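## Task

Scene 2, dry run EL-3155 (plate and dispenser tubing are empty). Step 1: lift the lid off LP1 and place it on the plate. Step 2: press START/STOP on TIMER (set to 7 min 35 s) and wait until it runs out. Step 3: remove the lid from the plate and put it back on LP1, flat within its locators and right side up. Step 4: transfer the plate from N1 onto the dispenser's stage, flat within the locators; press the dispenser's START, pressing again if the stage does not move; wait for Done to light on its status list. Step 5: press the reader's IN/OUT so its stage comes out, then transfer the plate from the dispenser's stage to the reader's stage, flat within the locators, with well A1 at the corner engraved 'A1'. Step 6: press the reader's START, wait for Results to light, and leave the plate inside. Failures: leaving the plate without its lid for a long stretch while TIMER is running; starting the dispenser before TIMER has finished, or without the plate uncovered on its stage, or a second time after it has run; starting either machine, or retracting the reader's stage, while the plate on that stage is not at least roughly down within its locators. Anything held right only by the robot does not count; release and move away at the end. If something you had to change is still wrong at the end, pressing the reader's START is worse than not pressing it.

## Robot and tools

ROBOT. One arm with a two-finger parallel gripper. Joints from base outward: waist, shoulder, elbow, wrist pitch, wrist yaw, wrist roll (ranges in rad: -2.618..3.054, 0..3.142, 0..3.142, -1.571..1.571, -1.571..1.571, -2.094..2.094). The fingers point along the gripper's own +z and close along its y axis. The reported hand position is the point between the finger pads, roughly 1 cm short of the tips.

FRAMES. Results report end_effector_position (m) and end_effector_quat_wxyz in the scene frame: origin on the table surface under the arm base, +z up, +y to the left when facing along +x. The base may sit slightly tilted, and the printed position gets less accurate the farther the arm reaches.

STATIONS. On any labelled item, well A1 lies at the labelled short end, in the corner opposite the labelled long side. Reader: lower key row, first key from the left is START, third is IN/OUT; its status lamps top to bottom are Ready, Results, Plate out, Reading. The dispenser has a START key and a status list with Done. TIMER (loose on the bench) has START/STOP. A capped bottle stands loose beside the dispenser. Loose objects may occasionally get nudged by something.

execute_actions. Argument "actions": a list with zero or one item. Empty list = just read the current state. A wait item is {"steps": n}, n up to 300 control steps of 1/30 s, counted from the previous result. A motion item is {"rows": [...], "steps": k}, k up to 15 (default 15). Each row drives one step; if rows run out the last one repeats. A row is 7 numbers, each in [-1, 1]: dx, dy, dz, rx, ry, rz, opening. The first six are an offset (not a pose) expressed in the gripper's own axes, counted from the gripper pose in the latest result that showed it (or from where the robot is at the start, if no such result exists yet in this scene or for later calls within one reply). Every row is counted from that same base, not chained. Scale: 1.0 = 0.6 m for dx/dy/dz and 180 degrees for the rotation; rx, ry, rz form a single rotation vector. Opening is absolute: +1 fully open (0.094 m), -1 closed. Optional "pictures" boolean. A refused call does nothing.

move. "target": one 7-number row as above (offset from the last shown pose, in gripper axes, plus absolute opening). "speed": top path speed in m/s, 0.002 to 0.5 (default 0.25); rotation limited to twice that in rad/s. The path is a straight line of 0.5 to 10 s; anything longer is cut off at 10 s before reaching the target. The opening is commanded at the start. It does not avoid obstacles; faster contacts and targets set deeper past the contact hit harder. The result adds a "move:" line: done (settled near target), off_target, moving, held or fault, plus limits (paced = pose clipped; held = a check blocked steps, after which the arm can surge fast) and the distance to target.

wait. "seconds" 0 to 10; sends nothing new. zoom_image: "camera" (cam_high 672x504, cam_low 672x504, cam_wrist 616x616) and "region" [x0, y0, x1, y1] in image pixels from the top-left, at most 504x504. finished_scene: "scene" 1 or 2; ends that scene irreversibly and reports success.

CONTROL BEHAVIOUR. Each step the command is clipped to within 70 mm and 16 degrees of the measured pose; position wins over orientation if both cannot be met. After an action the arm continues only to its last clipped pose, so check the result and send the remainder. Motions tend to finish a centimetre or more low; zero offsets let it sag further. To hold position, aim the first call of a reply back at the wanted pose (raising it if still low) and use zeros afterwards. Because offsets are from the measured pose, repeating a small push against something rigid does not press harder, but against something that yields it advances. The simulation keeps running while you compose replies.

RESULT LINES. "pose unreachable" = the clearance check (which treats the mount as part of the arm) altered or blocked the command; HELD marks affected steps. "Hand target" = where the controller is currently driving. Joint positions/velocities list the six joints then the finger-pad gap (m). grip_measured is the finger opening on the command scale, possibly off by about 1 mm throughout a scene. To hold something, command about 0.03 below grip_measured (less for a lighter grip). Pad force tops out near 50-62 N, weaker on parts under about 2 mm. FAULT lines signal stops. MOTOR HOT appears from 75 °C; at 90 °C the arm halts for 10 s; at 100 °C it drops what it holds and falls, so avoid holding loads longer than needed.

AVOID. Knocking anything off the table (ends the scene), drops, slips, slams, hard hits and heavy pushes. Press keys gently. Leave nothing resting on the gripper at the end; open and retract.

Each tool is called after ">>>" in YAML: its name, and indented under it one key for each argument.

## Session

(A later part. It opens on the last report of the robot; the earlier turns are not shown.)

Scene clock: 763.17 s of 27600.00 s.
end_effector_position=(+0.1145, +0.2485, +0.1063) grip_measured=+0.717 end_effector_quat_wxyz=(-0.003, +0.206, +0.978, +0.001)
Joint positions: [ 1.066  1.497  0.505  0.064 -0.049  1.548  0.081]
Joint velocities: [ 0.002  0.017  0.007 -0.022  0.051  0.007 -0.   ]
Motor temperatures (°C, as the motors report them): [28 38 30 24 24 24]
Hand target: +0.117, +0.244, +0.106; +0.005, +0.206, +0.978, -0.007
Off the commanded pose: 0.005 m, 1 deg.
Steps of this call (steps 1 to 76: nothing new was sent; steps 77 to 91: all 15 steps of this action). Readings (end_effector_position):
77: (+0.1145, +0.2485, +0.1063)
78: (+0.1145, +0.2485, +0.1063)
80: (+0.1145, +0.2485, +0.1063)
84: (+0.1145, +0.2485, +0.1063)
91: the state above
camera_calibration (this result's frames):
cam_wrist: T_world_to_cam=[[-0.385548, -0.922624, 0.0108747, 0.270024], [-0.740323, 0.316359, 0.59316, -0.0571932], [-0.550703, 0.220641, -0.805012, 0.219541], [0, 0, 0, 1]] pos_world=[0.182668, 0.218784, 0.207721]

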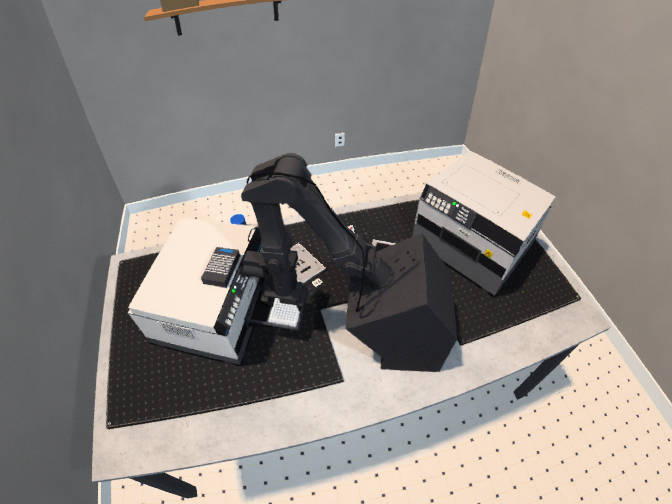

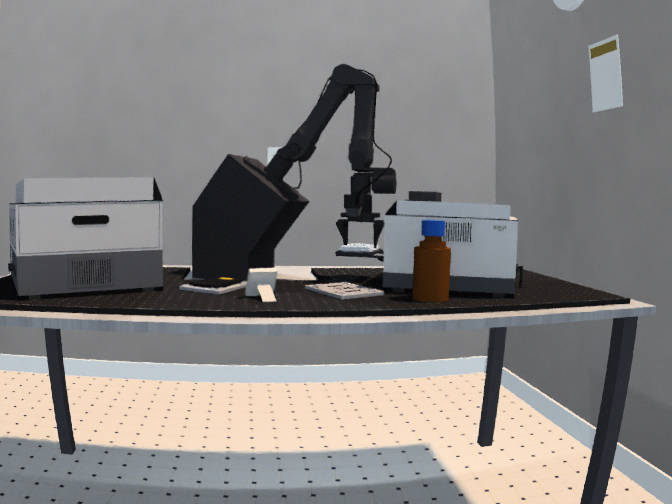

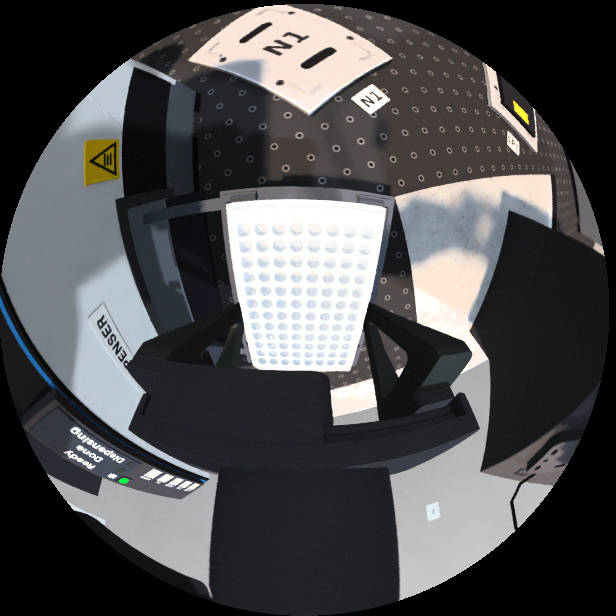

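>>> execute_actions:
  actions:
    - {"rows":[[-0.009,-0.007,-0.003,0.006,-0.010,0,0.7]]}

>>> zoom_image:
  camera: "cam_wrist"
  region: [180,140,440,390]

Scene clock: 765.97 s of 27600.00 s.
end_effector_position=(+0.1145, +0.2482, +0.1063) grip_measured=+0.717 end_effector_quat_wxyz=(-0.003, +0.206, +0.978, +0.001)
Joint positions: [ 1.066  1.497  0.505  0.063 -0.049  1.548  0.081]
Joint velocities: [ 0.002  0.022  0.017 -0.11   0.051 -0.007  0.001]
Motor temperatures (°C, as the motors report them): [28 38 30 24 24 24]
Hand target: +0.118, +0.242, +0.108; +0.010, +0.206, +0.978, -0.011
Off the commanded pose: 0.007 m, 2 deg.
Steps of this call (steps 1 to 69: nothing new was sent; steps 70 to 84: all 15 steps of this action). Readings (end_effector_position):
70: (+0.1145, +0.2482, +0.1063)
71: (+0.1145, +0.2482, +0.1063)
73: (+0.1145, +0.2482, +0.1063)
77: (+0.1145, +0.2482, +0.1063)
84: the state above
camera_calibration (this result's frames):
cam_wrist: T_world_to_cam=[[-0.385591, -0.922591, 0.0120332, 0.269611], [-0.740225, 0.317105, 0.592884, -0.0573132], [-0.550805, 0.219703, -0.805198, 0.219836], [0, 0, 0, 1]] pos_world=[0.182621, 0.218616, 0.207747]

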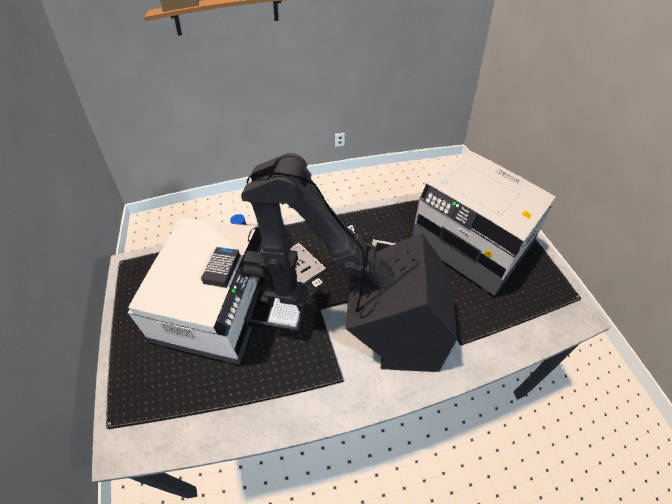

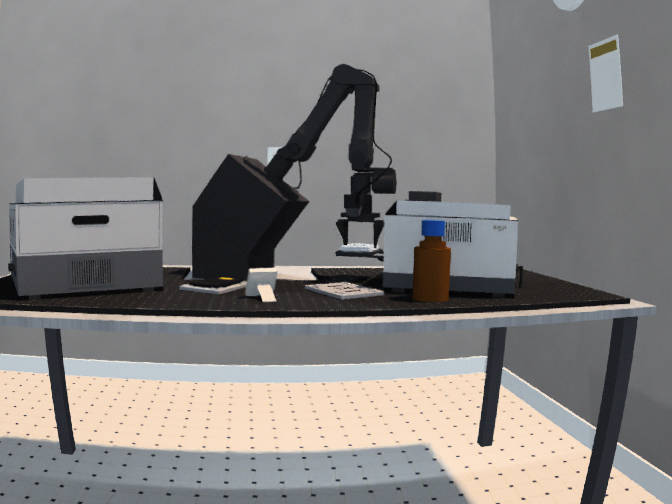

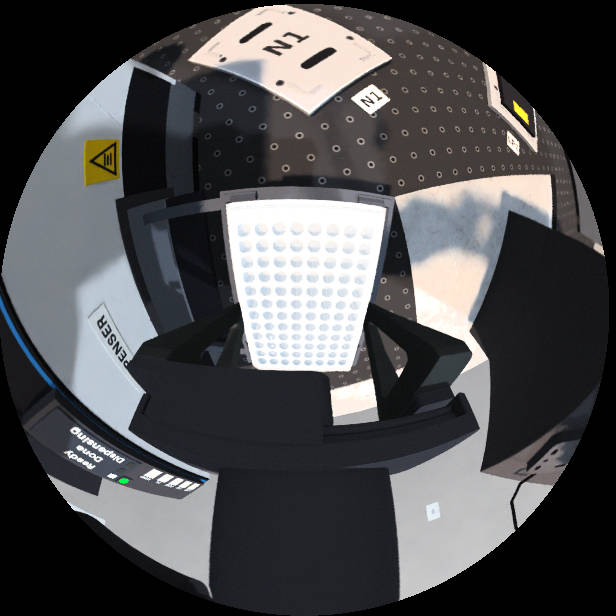

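Region (180, 140, 440, 390) of cam_wrist's 616x616 image, scaled by 1.938, with more detail than that image has; it fills the top 485 rows of this view, and the rest is white.

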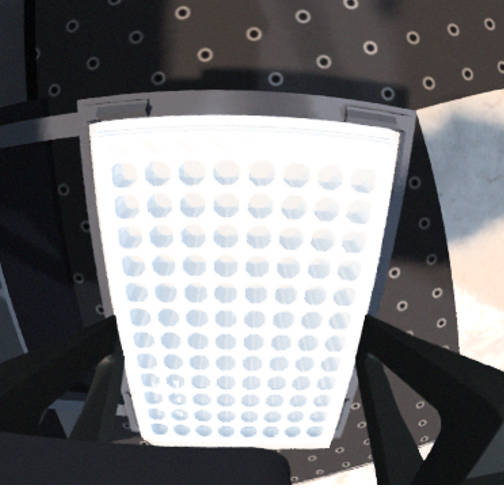

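Jammed; lift and redo with an offset.

>>> move:
  target: [-0.005,0,-0.022,0,-0.0055,0,0.7]
  speed: 0.01

>>> zoom_image:
  camera: "cam_wrist"
  region: [180,140,440,390]

Scene clock: 769.60 s of 27600.00 s.
end_effector_position=(+0.1144, +0.2492, +0.1155) grip_measured=+0.717 end_effector_quat_wxyz=(-0.004, +0.206, +0.978, +0.001)
Joint positions: [ 1.066  1.448  0.505  0.013 -0.05   1.548  0.081]
Joint velocities: [-0.012 -0.007 -0.027 -0.051  0.081 -0.081 -0.001]
Motor temperatures (°C, as the motors report them): [28 38 30 24 24 24]
Hand target: +0.117, +0.247, +0.119; +0.005, +0.206, +0.978, -0.001
Off the commanded pose: 0.005 m, 1 deg.
move: done
camera_calibration (this result's frames):
cam_wrist: T_world_to_cam=[[-0.385596, -0.922585, 0.0123816, 0.270419], [-0.739714, 0.31713, 0.593508, -0.0632533], [-0.551488, 0.219695, -0.804733, 0.226934], [0, 0, 0, 1]] pos_world=[0.182634, 0.219687, 0.216814]

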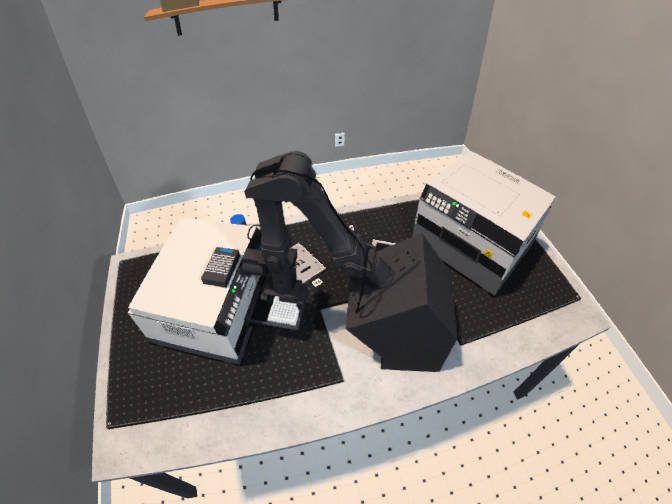

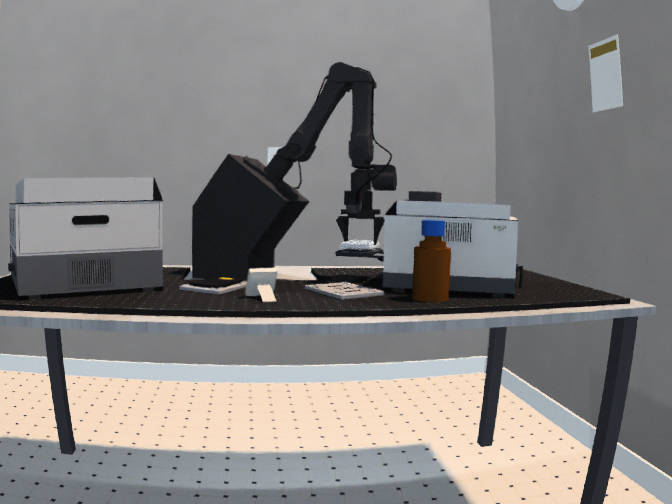

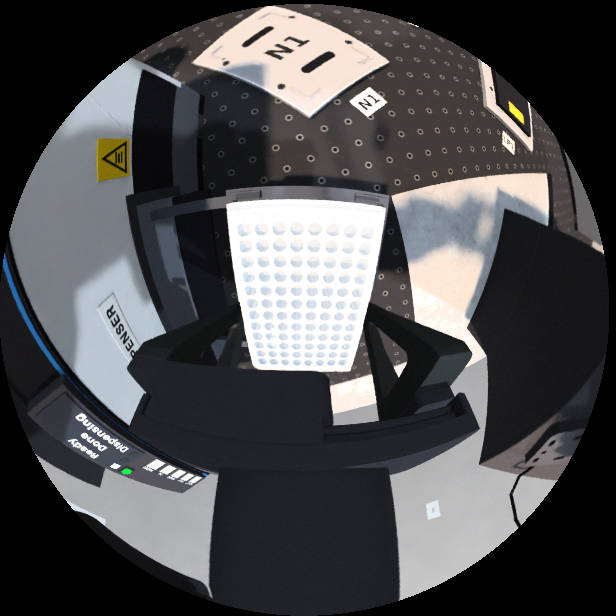

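Region (180, 140, 440, 390) of cam_wrist's 616x616 image, scaled by 1.938, with more detail than that image has; it fills the top 485 rows of this view, and the rest is white.

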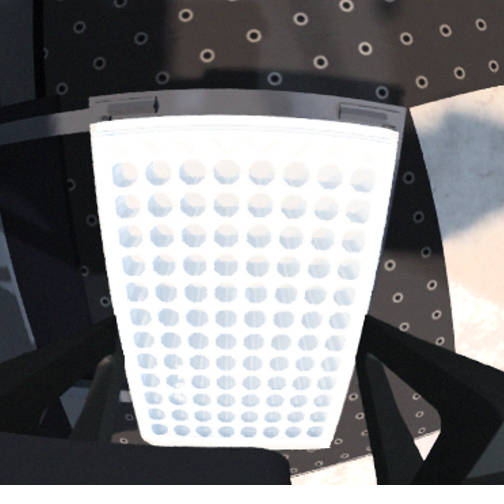

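Want yaw ≈ -0.039.

>>> execute_actions:
  actions:
    - {"rows":[[-0.008,0,0,0,-0.009,0,0.7]]}
  pictures: false

Scene clock: 771.50 s of 27600.00 s.
end_effector_position=(+0.1154, +0.2481, +0.1155) grip_measured=+0.717 end_effector_quat_wxyz=(-0.000, +0.207, +0.978, -0.001)
Joint positions: [ 1.066  1.448  0.505  0.011 -0.042  1.548  0.081]
Joint velocities: [-0.007  0.007 -0.007 -0.154  0.037  0.037 -0.001]
Motor temperatures (°C, as the motors report them): [28 38 30 24 24 24]
Hand target: +0.119, +0.247, +0.115; +0.010, +0.206, +0.978, -0.002
Off the commanded pose: 0.004 m, 1 deg.
Steps of this call (steps 1 to 42: nothing new was sent; steps 43 to 57: all 15 steps of this action). Readings (end_effector_position):
43: (+0.1143, +0.2486, +0.1155)
44: (+0.1145, +0.2486, +0.1155)
46: (+0.1148, +0.2484, +0.1155)
50: (+0.1152, +0.2482, +0.1155)
57: the state above

>>> move:
  target: [0,-0.001,0.023,0,0,0,0.7]
  speed: 0.008

>>> zoom_image:
  camera: "cam_wrist"
  region: [180,140,440,390]

>>> zoom_image:
  camera: "cam_high"
  region: [240,280,320,340]

Scene clock: 776.73 s of 27600.00 s.
end_effector_position=(+0.1145, +0.2482, +0.1061) grip_measured=+0.717 end_effector_quat_wxyz=(-0.003, +0.207, +0.978, +0.001)
Joint positions: [ 1.066  1.498  0.505  0.064 -0.049  1.55   0.081]
Joint velocities: [ 0.002 -0.007  0.002  0.022 -0.037 -0.125  0.   ]
Motor temperatures (°C, as the motors report them): [28 38 30 24 24 24]
Hand target: +0.115, +0.248, +0.102; -0.000, +0.207, +0.978, -0.001
Off the commanded pose: 0.005 m, 0 deg.
move: done
camera_calibration (this result's frames):
cam_wrist: T_world_to_cam=[[-0.386634, -0.92216, 0.0116601, 0.26973], [-0.739961, 0.31774, 0.592874, -0.0573644], [-0.550429, 0.220597, -0.805211, 0.219408], [0, 0, 0, 1]] pos_world=[0.182608, 0.21856, 0.207535]

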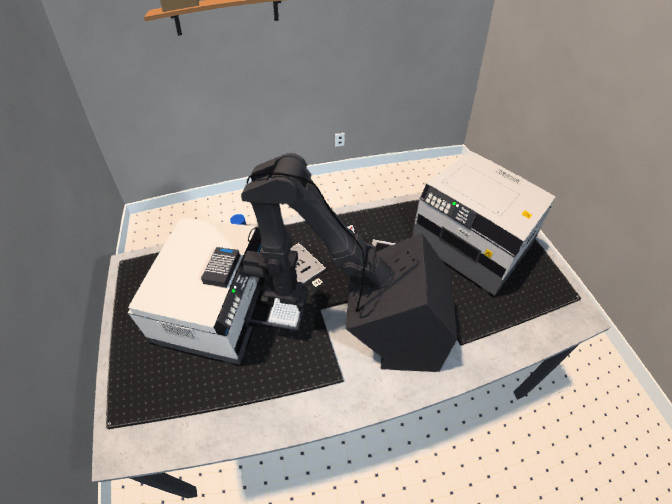

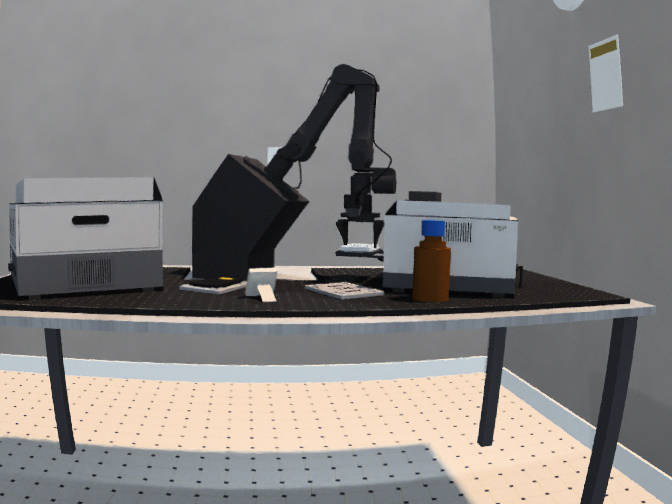

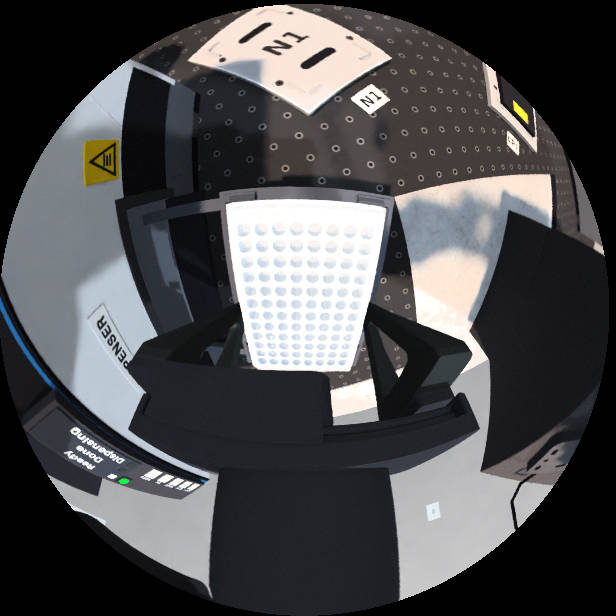

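Region (180, 140, 440, 390) of cam_wrist's 616x616 image, scaled by 1.938, with more detail than that image has; it fills the top 485 rows of this view, and the rest is white.

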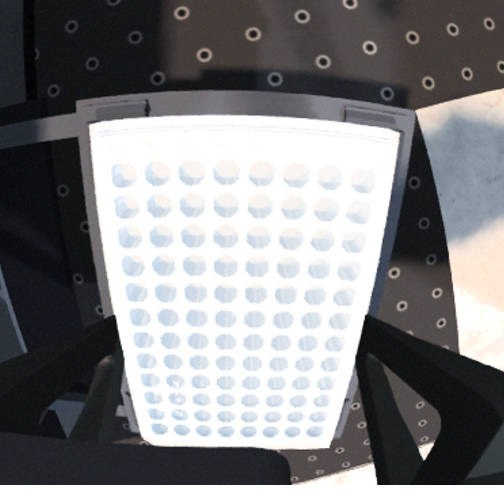

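Region (240, 280, 320, 340) of cam_high's 672x504 image, scaled by 6.300, with more detail than that image has; it fills the top 378 rows of this view, and the rest is white.

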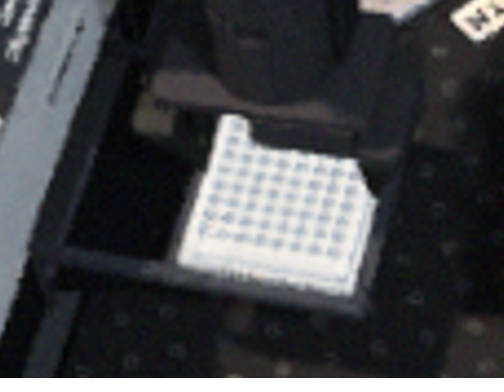

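>>> execute_actions:
  actions:
    - {"rows":[[0,0,0,0,0,0,0.75],[0,0,0,0,0,0,0.85],[0,0,0,0,0,0,1]]}
  pictures: false

>>> move:
  target: [0,0,-0.13,0,0,0,1]
  speed: 0.07

>>> zoom_image:
  camera: "cam_wrist"
  region: [210,160,400,350]

>>> move:
  target: [0.2,0.02,-0.15,0,0,-0.5,-1]
  speed: 0.2

>>> move:
  target: [0,0,0,0,-0.28,0,-1]
  speed: 0.2

Scene clock: 782.57 s of 27600.00 s.
end_effector_position=(+0.1145, +0.2484, +0.1061) grip_measured=+1.000 end_effector_quat_wxyz=(-0.003, +0.207, +0.978, +0.001)
Joint positions: [ 1.066  1.498  0.505  0.065 -0.049  1.55   0.094]
Joint velocities: [-0.012  0.002 -0.007 -0.007 -0.066 -0.066  0.   ]
Motor temperatures (°C, as the motors report them): [28 37 30 24 24 24]
Hand target: +0.115, +0.248, +0.106; -0.003, +0.207, +0.978, +0.001
Off the commanded pose: 0.000 m, 0 deg.
Steps of this call (steps 1 to 160: nothing new was sent; steps 161 to 175: all 15 steps of this action). Readings (end_effector_position):
161: (+0.1145, +0.2481, +0.1061)
162: (+0.1145, +0.2482, +0.1061)
164: (+0.1145, +0.2484, +0.1061)
168: (+0.1145, +0.2484, +0.1061)
175: the state above

Scene clock: 784.47 s of 27600.00 s.
end_effector_position=(+0.1080, +0.2408, +0.1765) grip_measured=+1.000 end_effector_quat_wxyz=(-0.009, +0.207, +0.978, -0.010)
Joint positions: [ 1.059  1.122  0.505 -0.336 -0.06   1.542  0.094]
Joint velocities: [-0.012 -0.017  0.007 -0.037  0.081  0.022  0.   ]
Motor temperatures (°C, as the motors report them): [28 38 30 24 24 24]
Hand target: +0.114, +0.248, +0.183; -0.003, +0.207, +0.978, +0.001
Off the commanded pose: 0.013 m, 1 deg.
move: off_target
camera_calibration (this result's frames):
cam_wrist: T_world_to_cam=[[-0.386326, -0.921683, 0.0353966, 0.255185], [-0.73048, 0.329163, 0.598374, -0.106259], [-0.563162, 0.205311, -0.800435, 0.278368], [0, 0, 0, 1]] pos_world=[0.177731, 0.213024, 0.277365]

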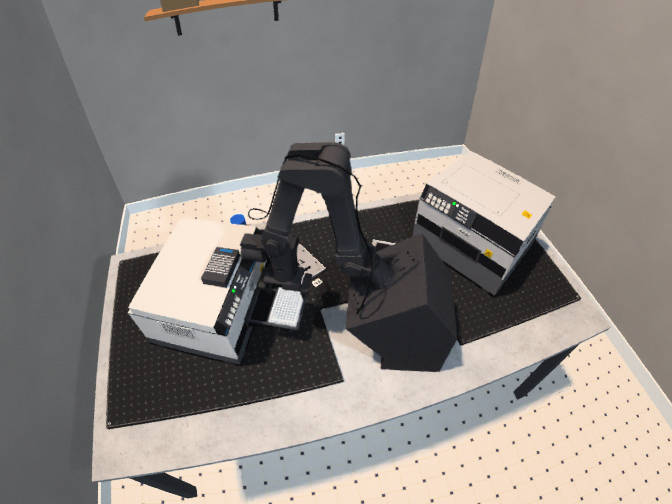

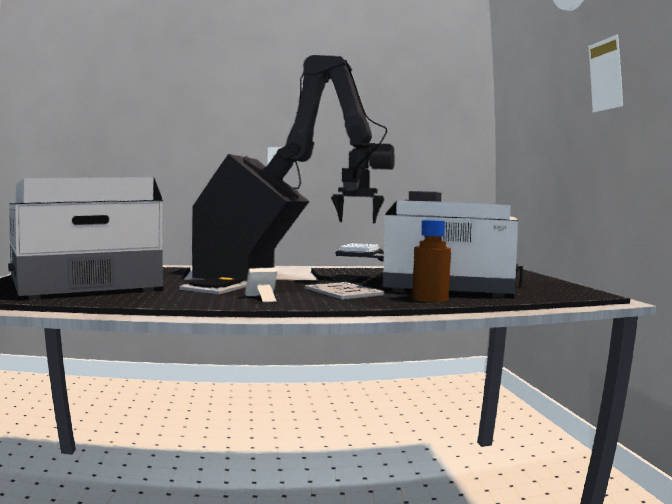

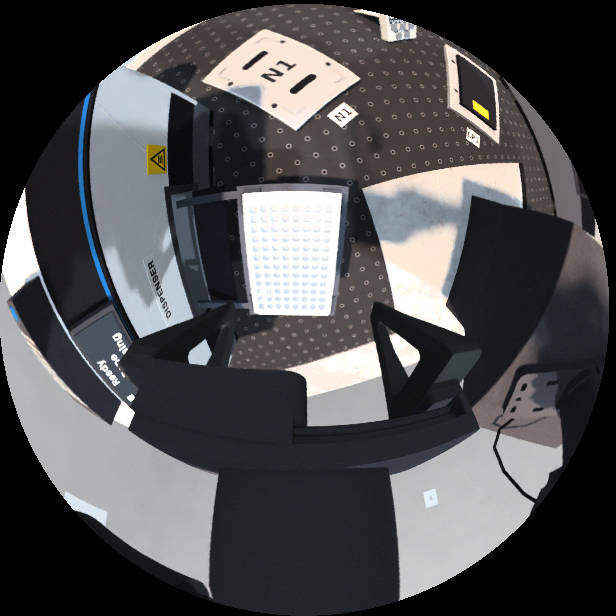

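Region (210, 160, 400, 350) of cam_wrist's 616x616 image, scaled by 2.653, with more detail than that image has.

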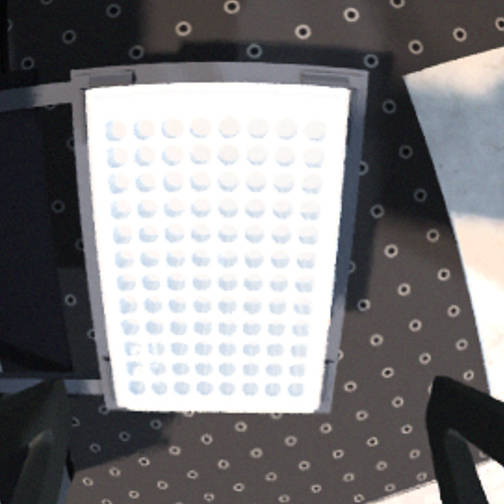

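Scene clock: 788.90 s of 27600.00 s.
end_effector_position=(+0.0054, +0.2911, +0.2604) grip_measured=-0.991 end_effector_quat_wxyz=(-0.019, -0.544, +0.839, -0.013)
Joint positions: [ 1.768  1.048  0.788 -0.809  0.338  0.581  0.   ]
Joint velocities: [ 0.012 -0.007  0.002 -0.007 -0.037 -0.081  0.   ]
Motor temperatures (°C, as the motors report them): [28 38 31 24 24 24]
Hand target: +0.006, +0.301, +0.266; -0.010, -0.549, +0.836, -0.006
Off the commanded pose: 0.013 m, 2 deg.
move: off_target
camera_calibration (this result's frames):
cam_wrist: T_world_to_cam=[[0.921389, -0.388437, 0.0126192, 0.102622], [-0.310819, -0.717006, 0.623935, 0.0476304], [-0.233311, -0.578809, -0.781375, 0.498912], [0, 0, 0, 1]] pos_world=[0.0366516, 0.362788, 0.358824]

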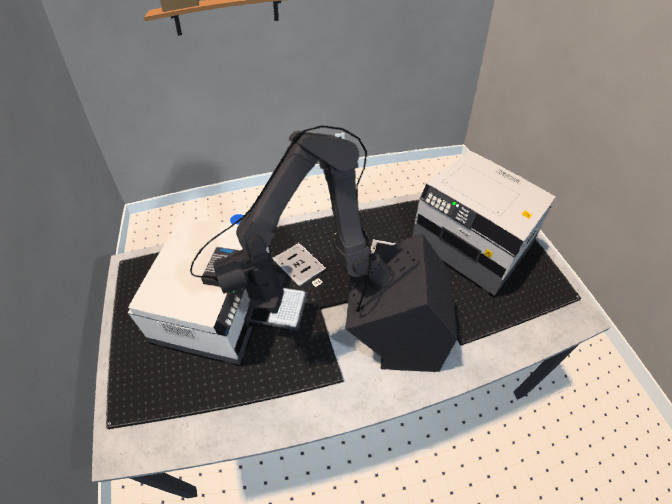

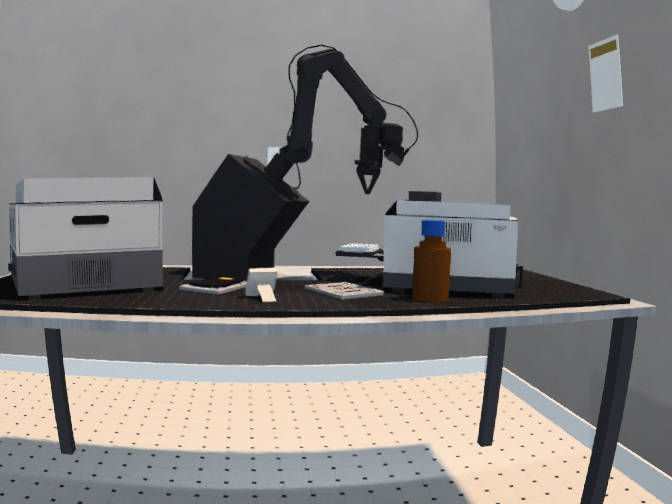

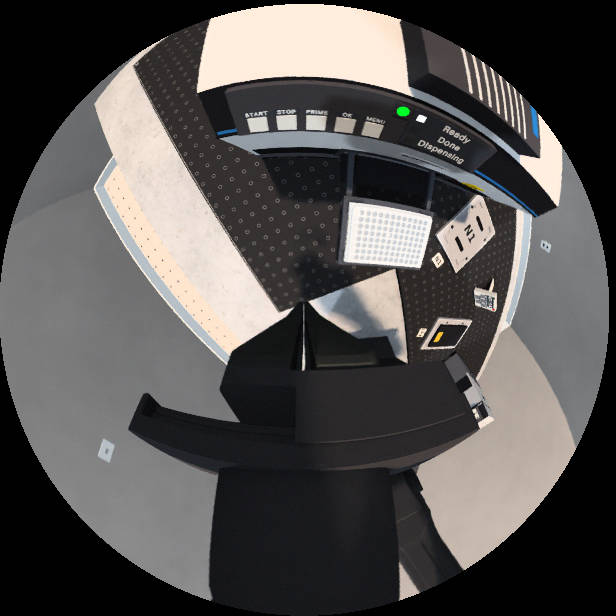

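Scene clock: 792.07 s of 27600.00 s.
end_effector_position=(+0.0070, +0.2977, +0.2627) grip_measured=-0.991 end_effector_quat_wxyz=(+0.341, -0.495, +0.768, +0.220)
Joint positions: [2.156 0.976 0.004 0.786 1.044 0.187 0.   ]
Joint velocities: [-0.017  0.007  0.017  0.051  0.007  0.022 -0.001]
Motor temperatures (°C, as the motors report them): [28 37 31 24 24 24]
Hand target: +0.007, +0.293, +0.261; +0.343, -0.501, +0.764, +0.216
Off the commanded pose: 0.007 m, 0 deg.
joint sent to its limit — the command would take joint 3 (elbow) past its lower limit, so that joint was sent only as far as its limit.
move: done
camera_calibration (this result's frames):
cam_wrist: T_world_to_cam=[[0.912352, -0.408784, 0.0225742, 0.107216], [-0.39583, -0.894838, -0.206358, 0.323047], [0.104556, 0.179336, -0.978216, 0.328509], [0, 0, 0, 1]] pos_world=[-0.00429452, 0.273989, 0.385596]

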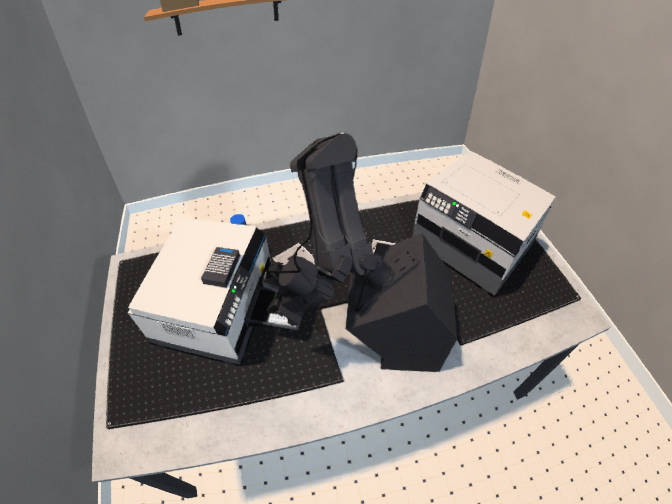

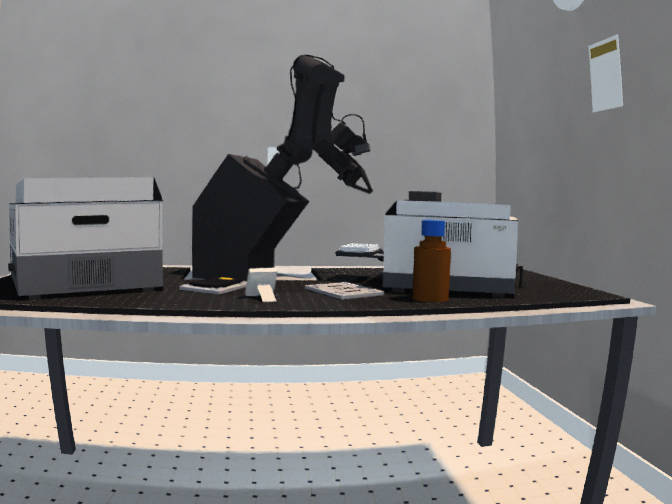

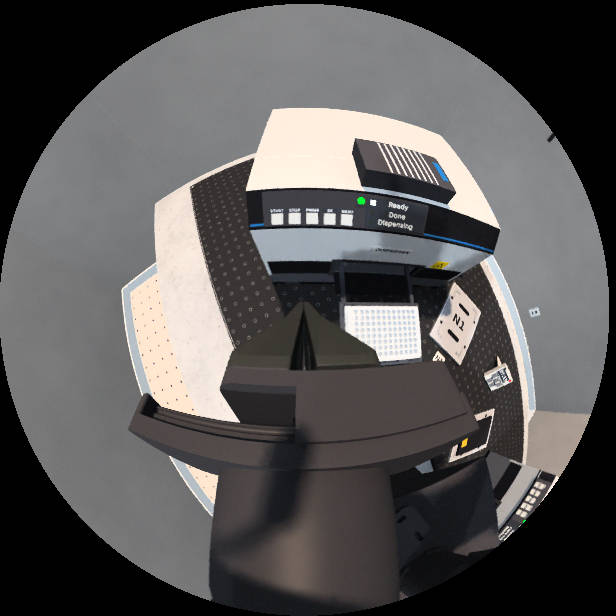

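>>> move:
  target: [-0.075,0.052,0.145,0,0,0,-1]
  speed: 0.08

>>> zoom_image:
  camera: "cam_wrist"
  region: [230,200,430,340]

Scene clock: 799.10 s of 27600.00 s.
end_effector_position=(+0.0186, +0.3855, +0.2339) grip_measured=-0.991 end_effector_quat_wxyz=(+0.335, -0.499, +0.771, +0.210)
Joint positions: [1.848 1.306 0.305 0.842 0.745 0.127 0.   ]
Joint velocities: [-0.002 -0.032 -0.002 -0.037 -0.037  0.022  0.   ]
Motor temperatures (°C, as the motors report them): [28 36 30 25 24 24]
Hand target: +0.018, +0.396, +0.238; +0.338, -0.494, +0.770, +0.219
Off the commanded pose: 0.012 m, 1 deg.
move: off_target
camera_calibration (this result's frames):
cam_wrist: T_world_to_cam=[[0.912091, -0.408681, 0.0326997, 0.130736], [-0.396527, -0.899606, -0.182964, 0.396615], [0.104191, 0.153914, -0.982576, 0.294251], [0, 0, 0, 1]] pos_world=[0.00736763, 0.364937, 0.357415]

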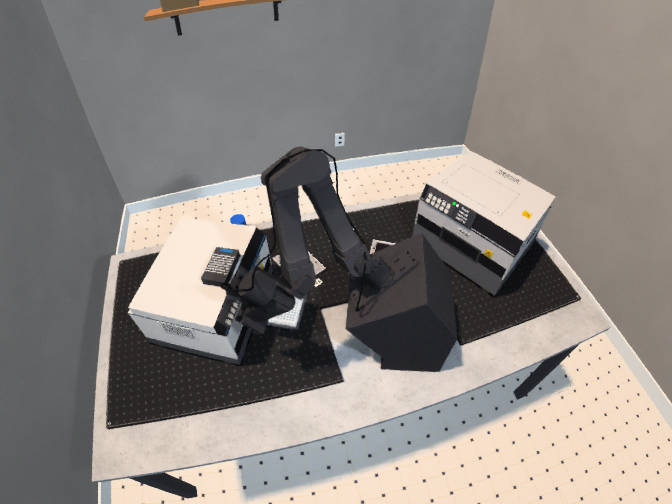

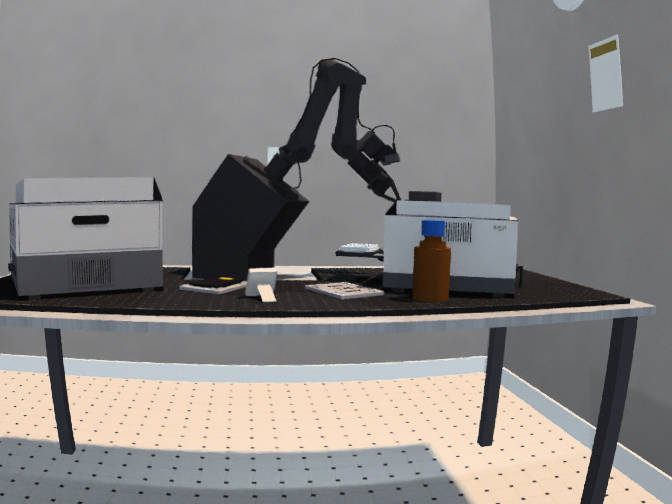

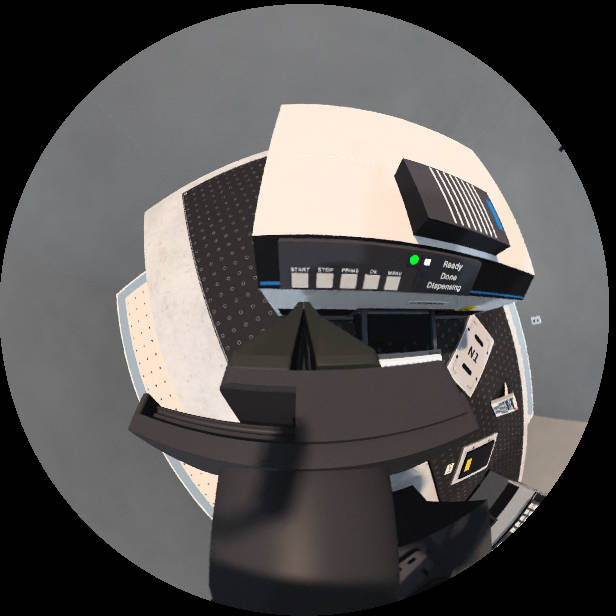

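Region (230, 200, 430, 340) of cam_wrist's 616x616 image, scaled by 2.520, with more detail than that image has; it fills the top 353 rows of this view, and the rest is white.

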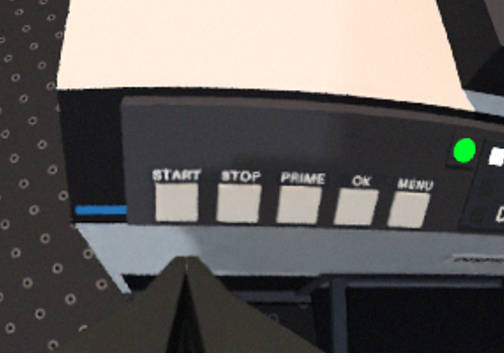

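>>> move:
  target: [-0.017,0.013,0.053,0,-0.006,0,-1]
  speed: 0.013

>>> zoom_image:
  camera: "cam_wrist"
  region: [230,200,530,340]

Scene clock: 804.20 s of 27600.00 s.
end_effector_position=(+0.0238, +0.4035, +0.2145) grip_measured=-0.991 end_effector_quat_wxyz=(+0.334, -0.505, +0.770, +0.202)
Joint positions: [1.781 1.428 0.378 0.886 0.684 0.106 0.   ]
Joint velocities: [-0.007  0.007  0.002 -0.007 -0.022 -0.051 -0.001]
Motor temperatures (°C, as the motors report them): [27 36 31 26 24 24]
Hand target: +0.024, +0.416, +0.220; +0.341, -0.497, +0.768, +0.215
Off the commanded pose: 0.013 m, 2 deg.
move: off_target
camera_calibration (this result's frames):
cam_wrist: T_world_to_cam=[[0.913912, -0.402941, 0.0490312, 0.128122], [-0.389551, -0.9046, -0.173059, 0.411107], [0.114086, 0.139061, -0.98369, 0.277901], [0, 0, 0, 1]] pos_world=[0.0113506, 0.384868, 0.338232]

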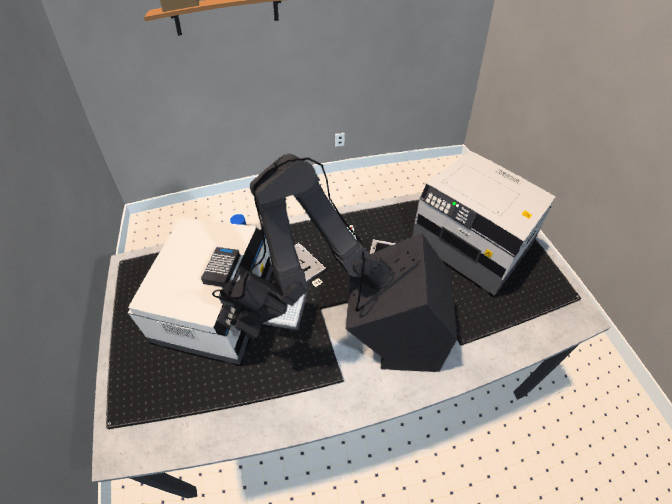

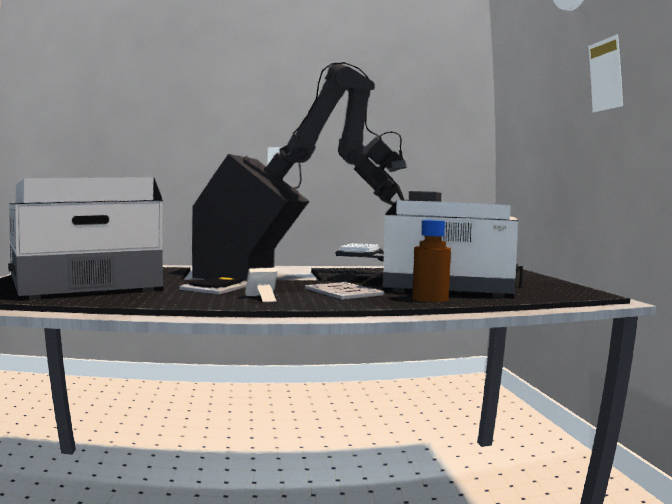

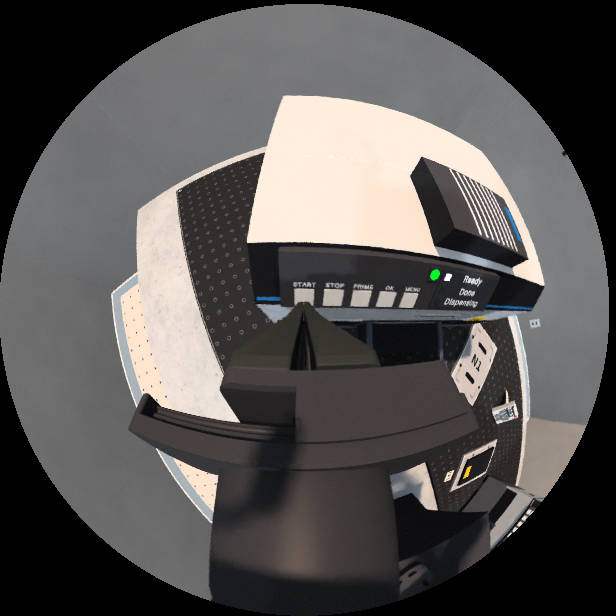

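Region (230, 200, 530, 340) of cam_wrist's 616x616 image, scaled by 1.680, with more detail than that image has; it fills the top 235 rows of this view, and the rest is white.

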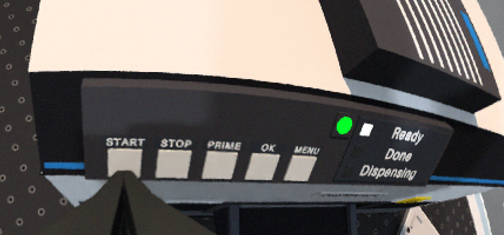

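>>> execute_actions:
  actions: []

Scene clock: 814.40 s of 27600.00 s.
end_effector_position=(+0.0237, +0.4037, +0.2146) grip_measured=-0.991 end_effector_quat_wxyz=(+0.334, -0.505, +0.770, +0.203)
Joint positions: [1.781 1.428 0.378 0.887 0.684 0.106 0.   ]
Joint velocities: [-0.002 -0.007  0.002 -0.007  0.007 -0.007 -0.   ]
Motor temperatures (°C, as the motors report them): [27 36 31 26 24 24]
Hand target: +0.024, +0.416, +0.220; +0.341, -0.497, +0.768, +0.215
Off the commanded pose: 0.013 m, 2 deg.
Steps of this call (steps 1 to 306: nothing new was sent). Readings (end_effector_position):
1: (+0.0238, +0.4036, +0.2146)
2: (+0.0238, +0.4036, +0.2146)
4: (+0.0237, +0.4036, +0.2146)
8: (+0.0238, +0.4036, +0.2147)
306: the state above
camera_calibration (this result's frames):
cam_wrist: T_world_to_cam=[[0.914145, -0.402488, 0.0483915, 0.12822], [-0.389135, -0.904684, -0.173554, 0.411355], [0.113633, 0.139823, -0.983635, 0.27768], [0, 0, 0, 1]] pos_world=[0.0113078, 0.384927, 0.338323]

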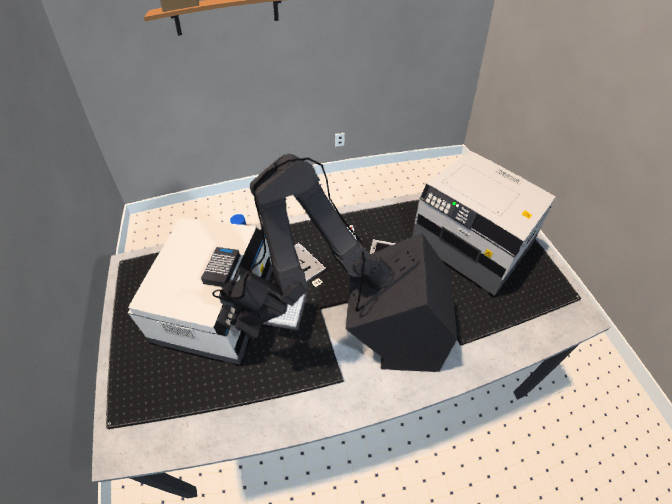

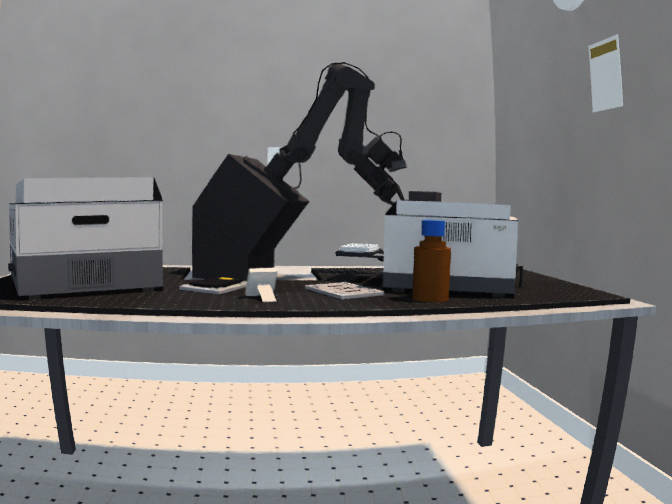

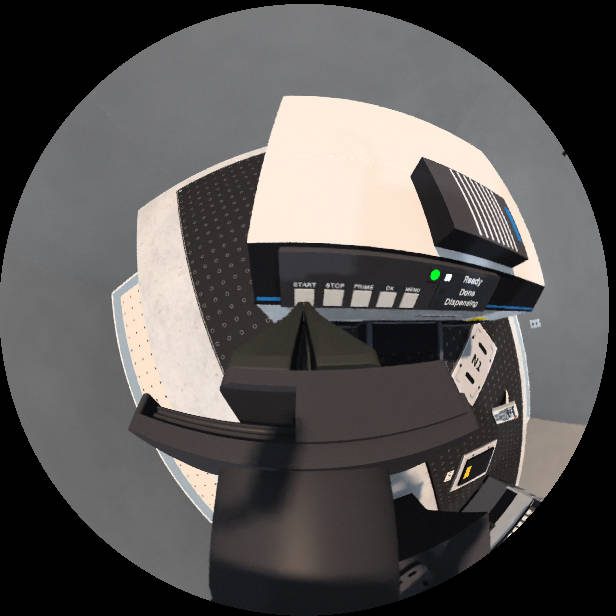

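>>> execute_actions:
  actions:
    - {"rows":[[-0.022,0.008,0.010,0,-0.008,0,-1],[-0.023,0.008,0.011,0,-0.008,0,-1],[-0.024,0.009,0.012,0,-0.008,0,-1],[-0.025,0.009,0.013,0,-0.008,0,-1],[-0.026,0.009,0.014,0,-0.008,0,-1]]}

Scene clock: 818.43 s of 27600.00 s.
end_effector_position=(+0.0239, +0.4101, +0.2175) grip_measured=-0.991 end_effector_quat_wxyz=(+0.338, -0.507, +0.766, +0.204)
Joint positions: [1.781 1.428 0.397 0.88  0.684 0.091 0.   ]
Joint velocities: [-0.017  0.007 -0.027  0.051 -0.022 -0.037 -0.002]
Motor temperatures (°C, as the motors report them): [27 36 31 27 24 24]
Hand target: +0.026, +0.421, +0.220; +0.344, -0.502, +0.765, +0.209
Off the commanded pose: 0.012 m, 1 deg.
Steps of this call (steps 1 to 106: nothing new was sent; steps 107 to 121: all 15 steps of this action). Readings (end_effector_position):
107: (+0.0237, +0.4040, +0.2148)
108: (+0.0237, +0.4048, +0.2151)
110: (+0.0238, +0.4079, +0.2165)
114: (+0.0239, +0.4101, +0.2175)
121: the state above
camera_calibration (this result's frames):
cam_wrist: T_world_to_cam=[[0.915824, -0.398102, 0.0527288, 0.127678], [-0.383055, -0.905435, -0.182911, 0.419981], [0.12056, 0.147317, -0.981714, 0.275925], [0, 0, 0, 1]] pos_world=[0.0106794, 0.390446, 0.340966]

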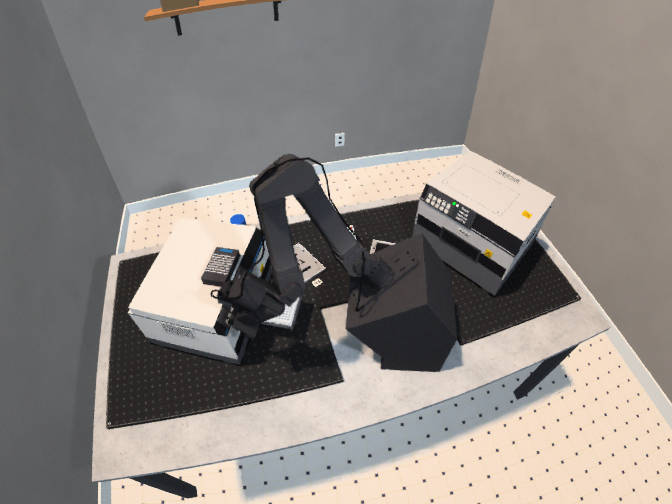

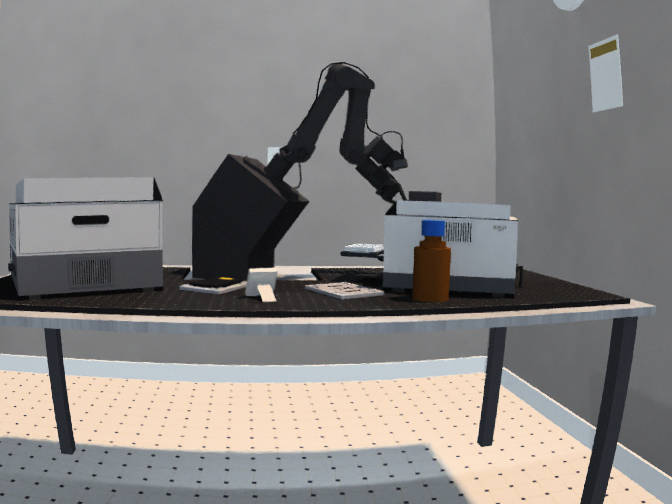

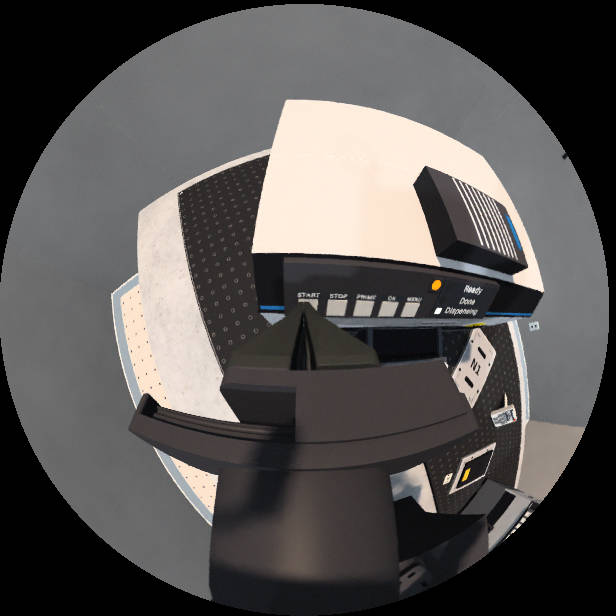

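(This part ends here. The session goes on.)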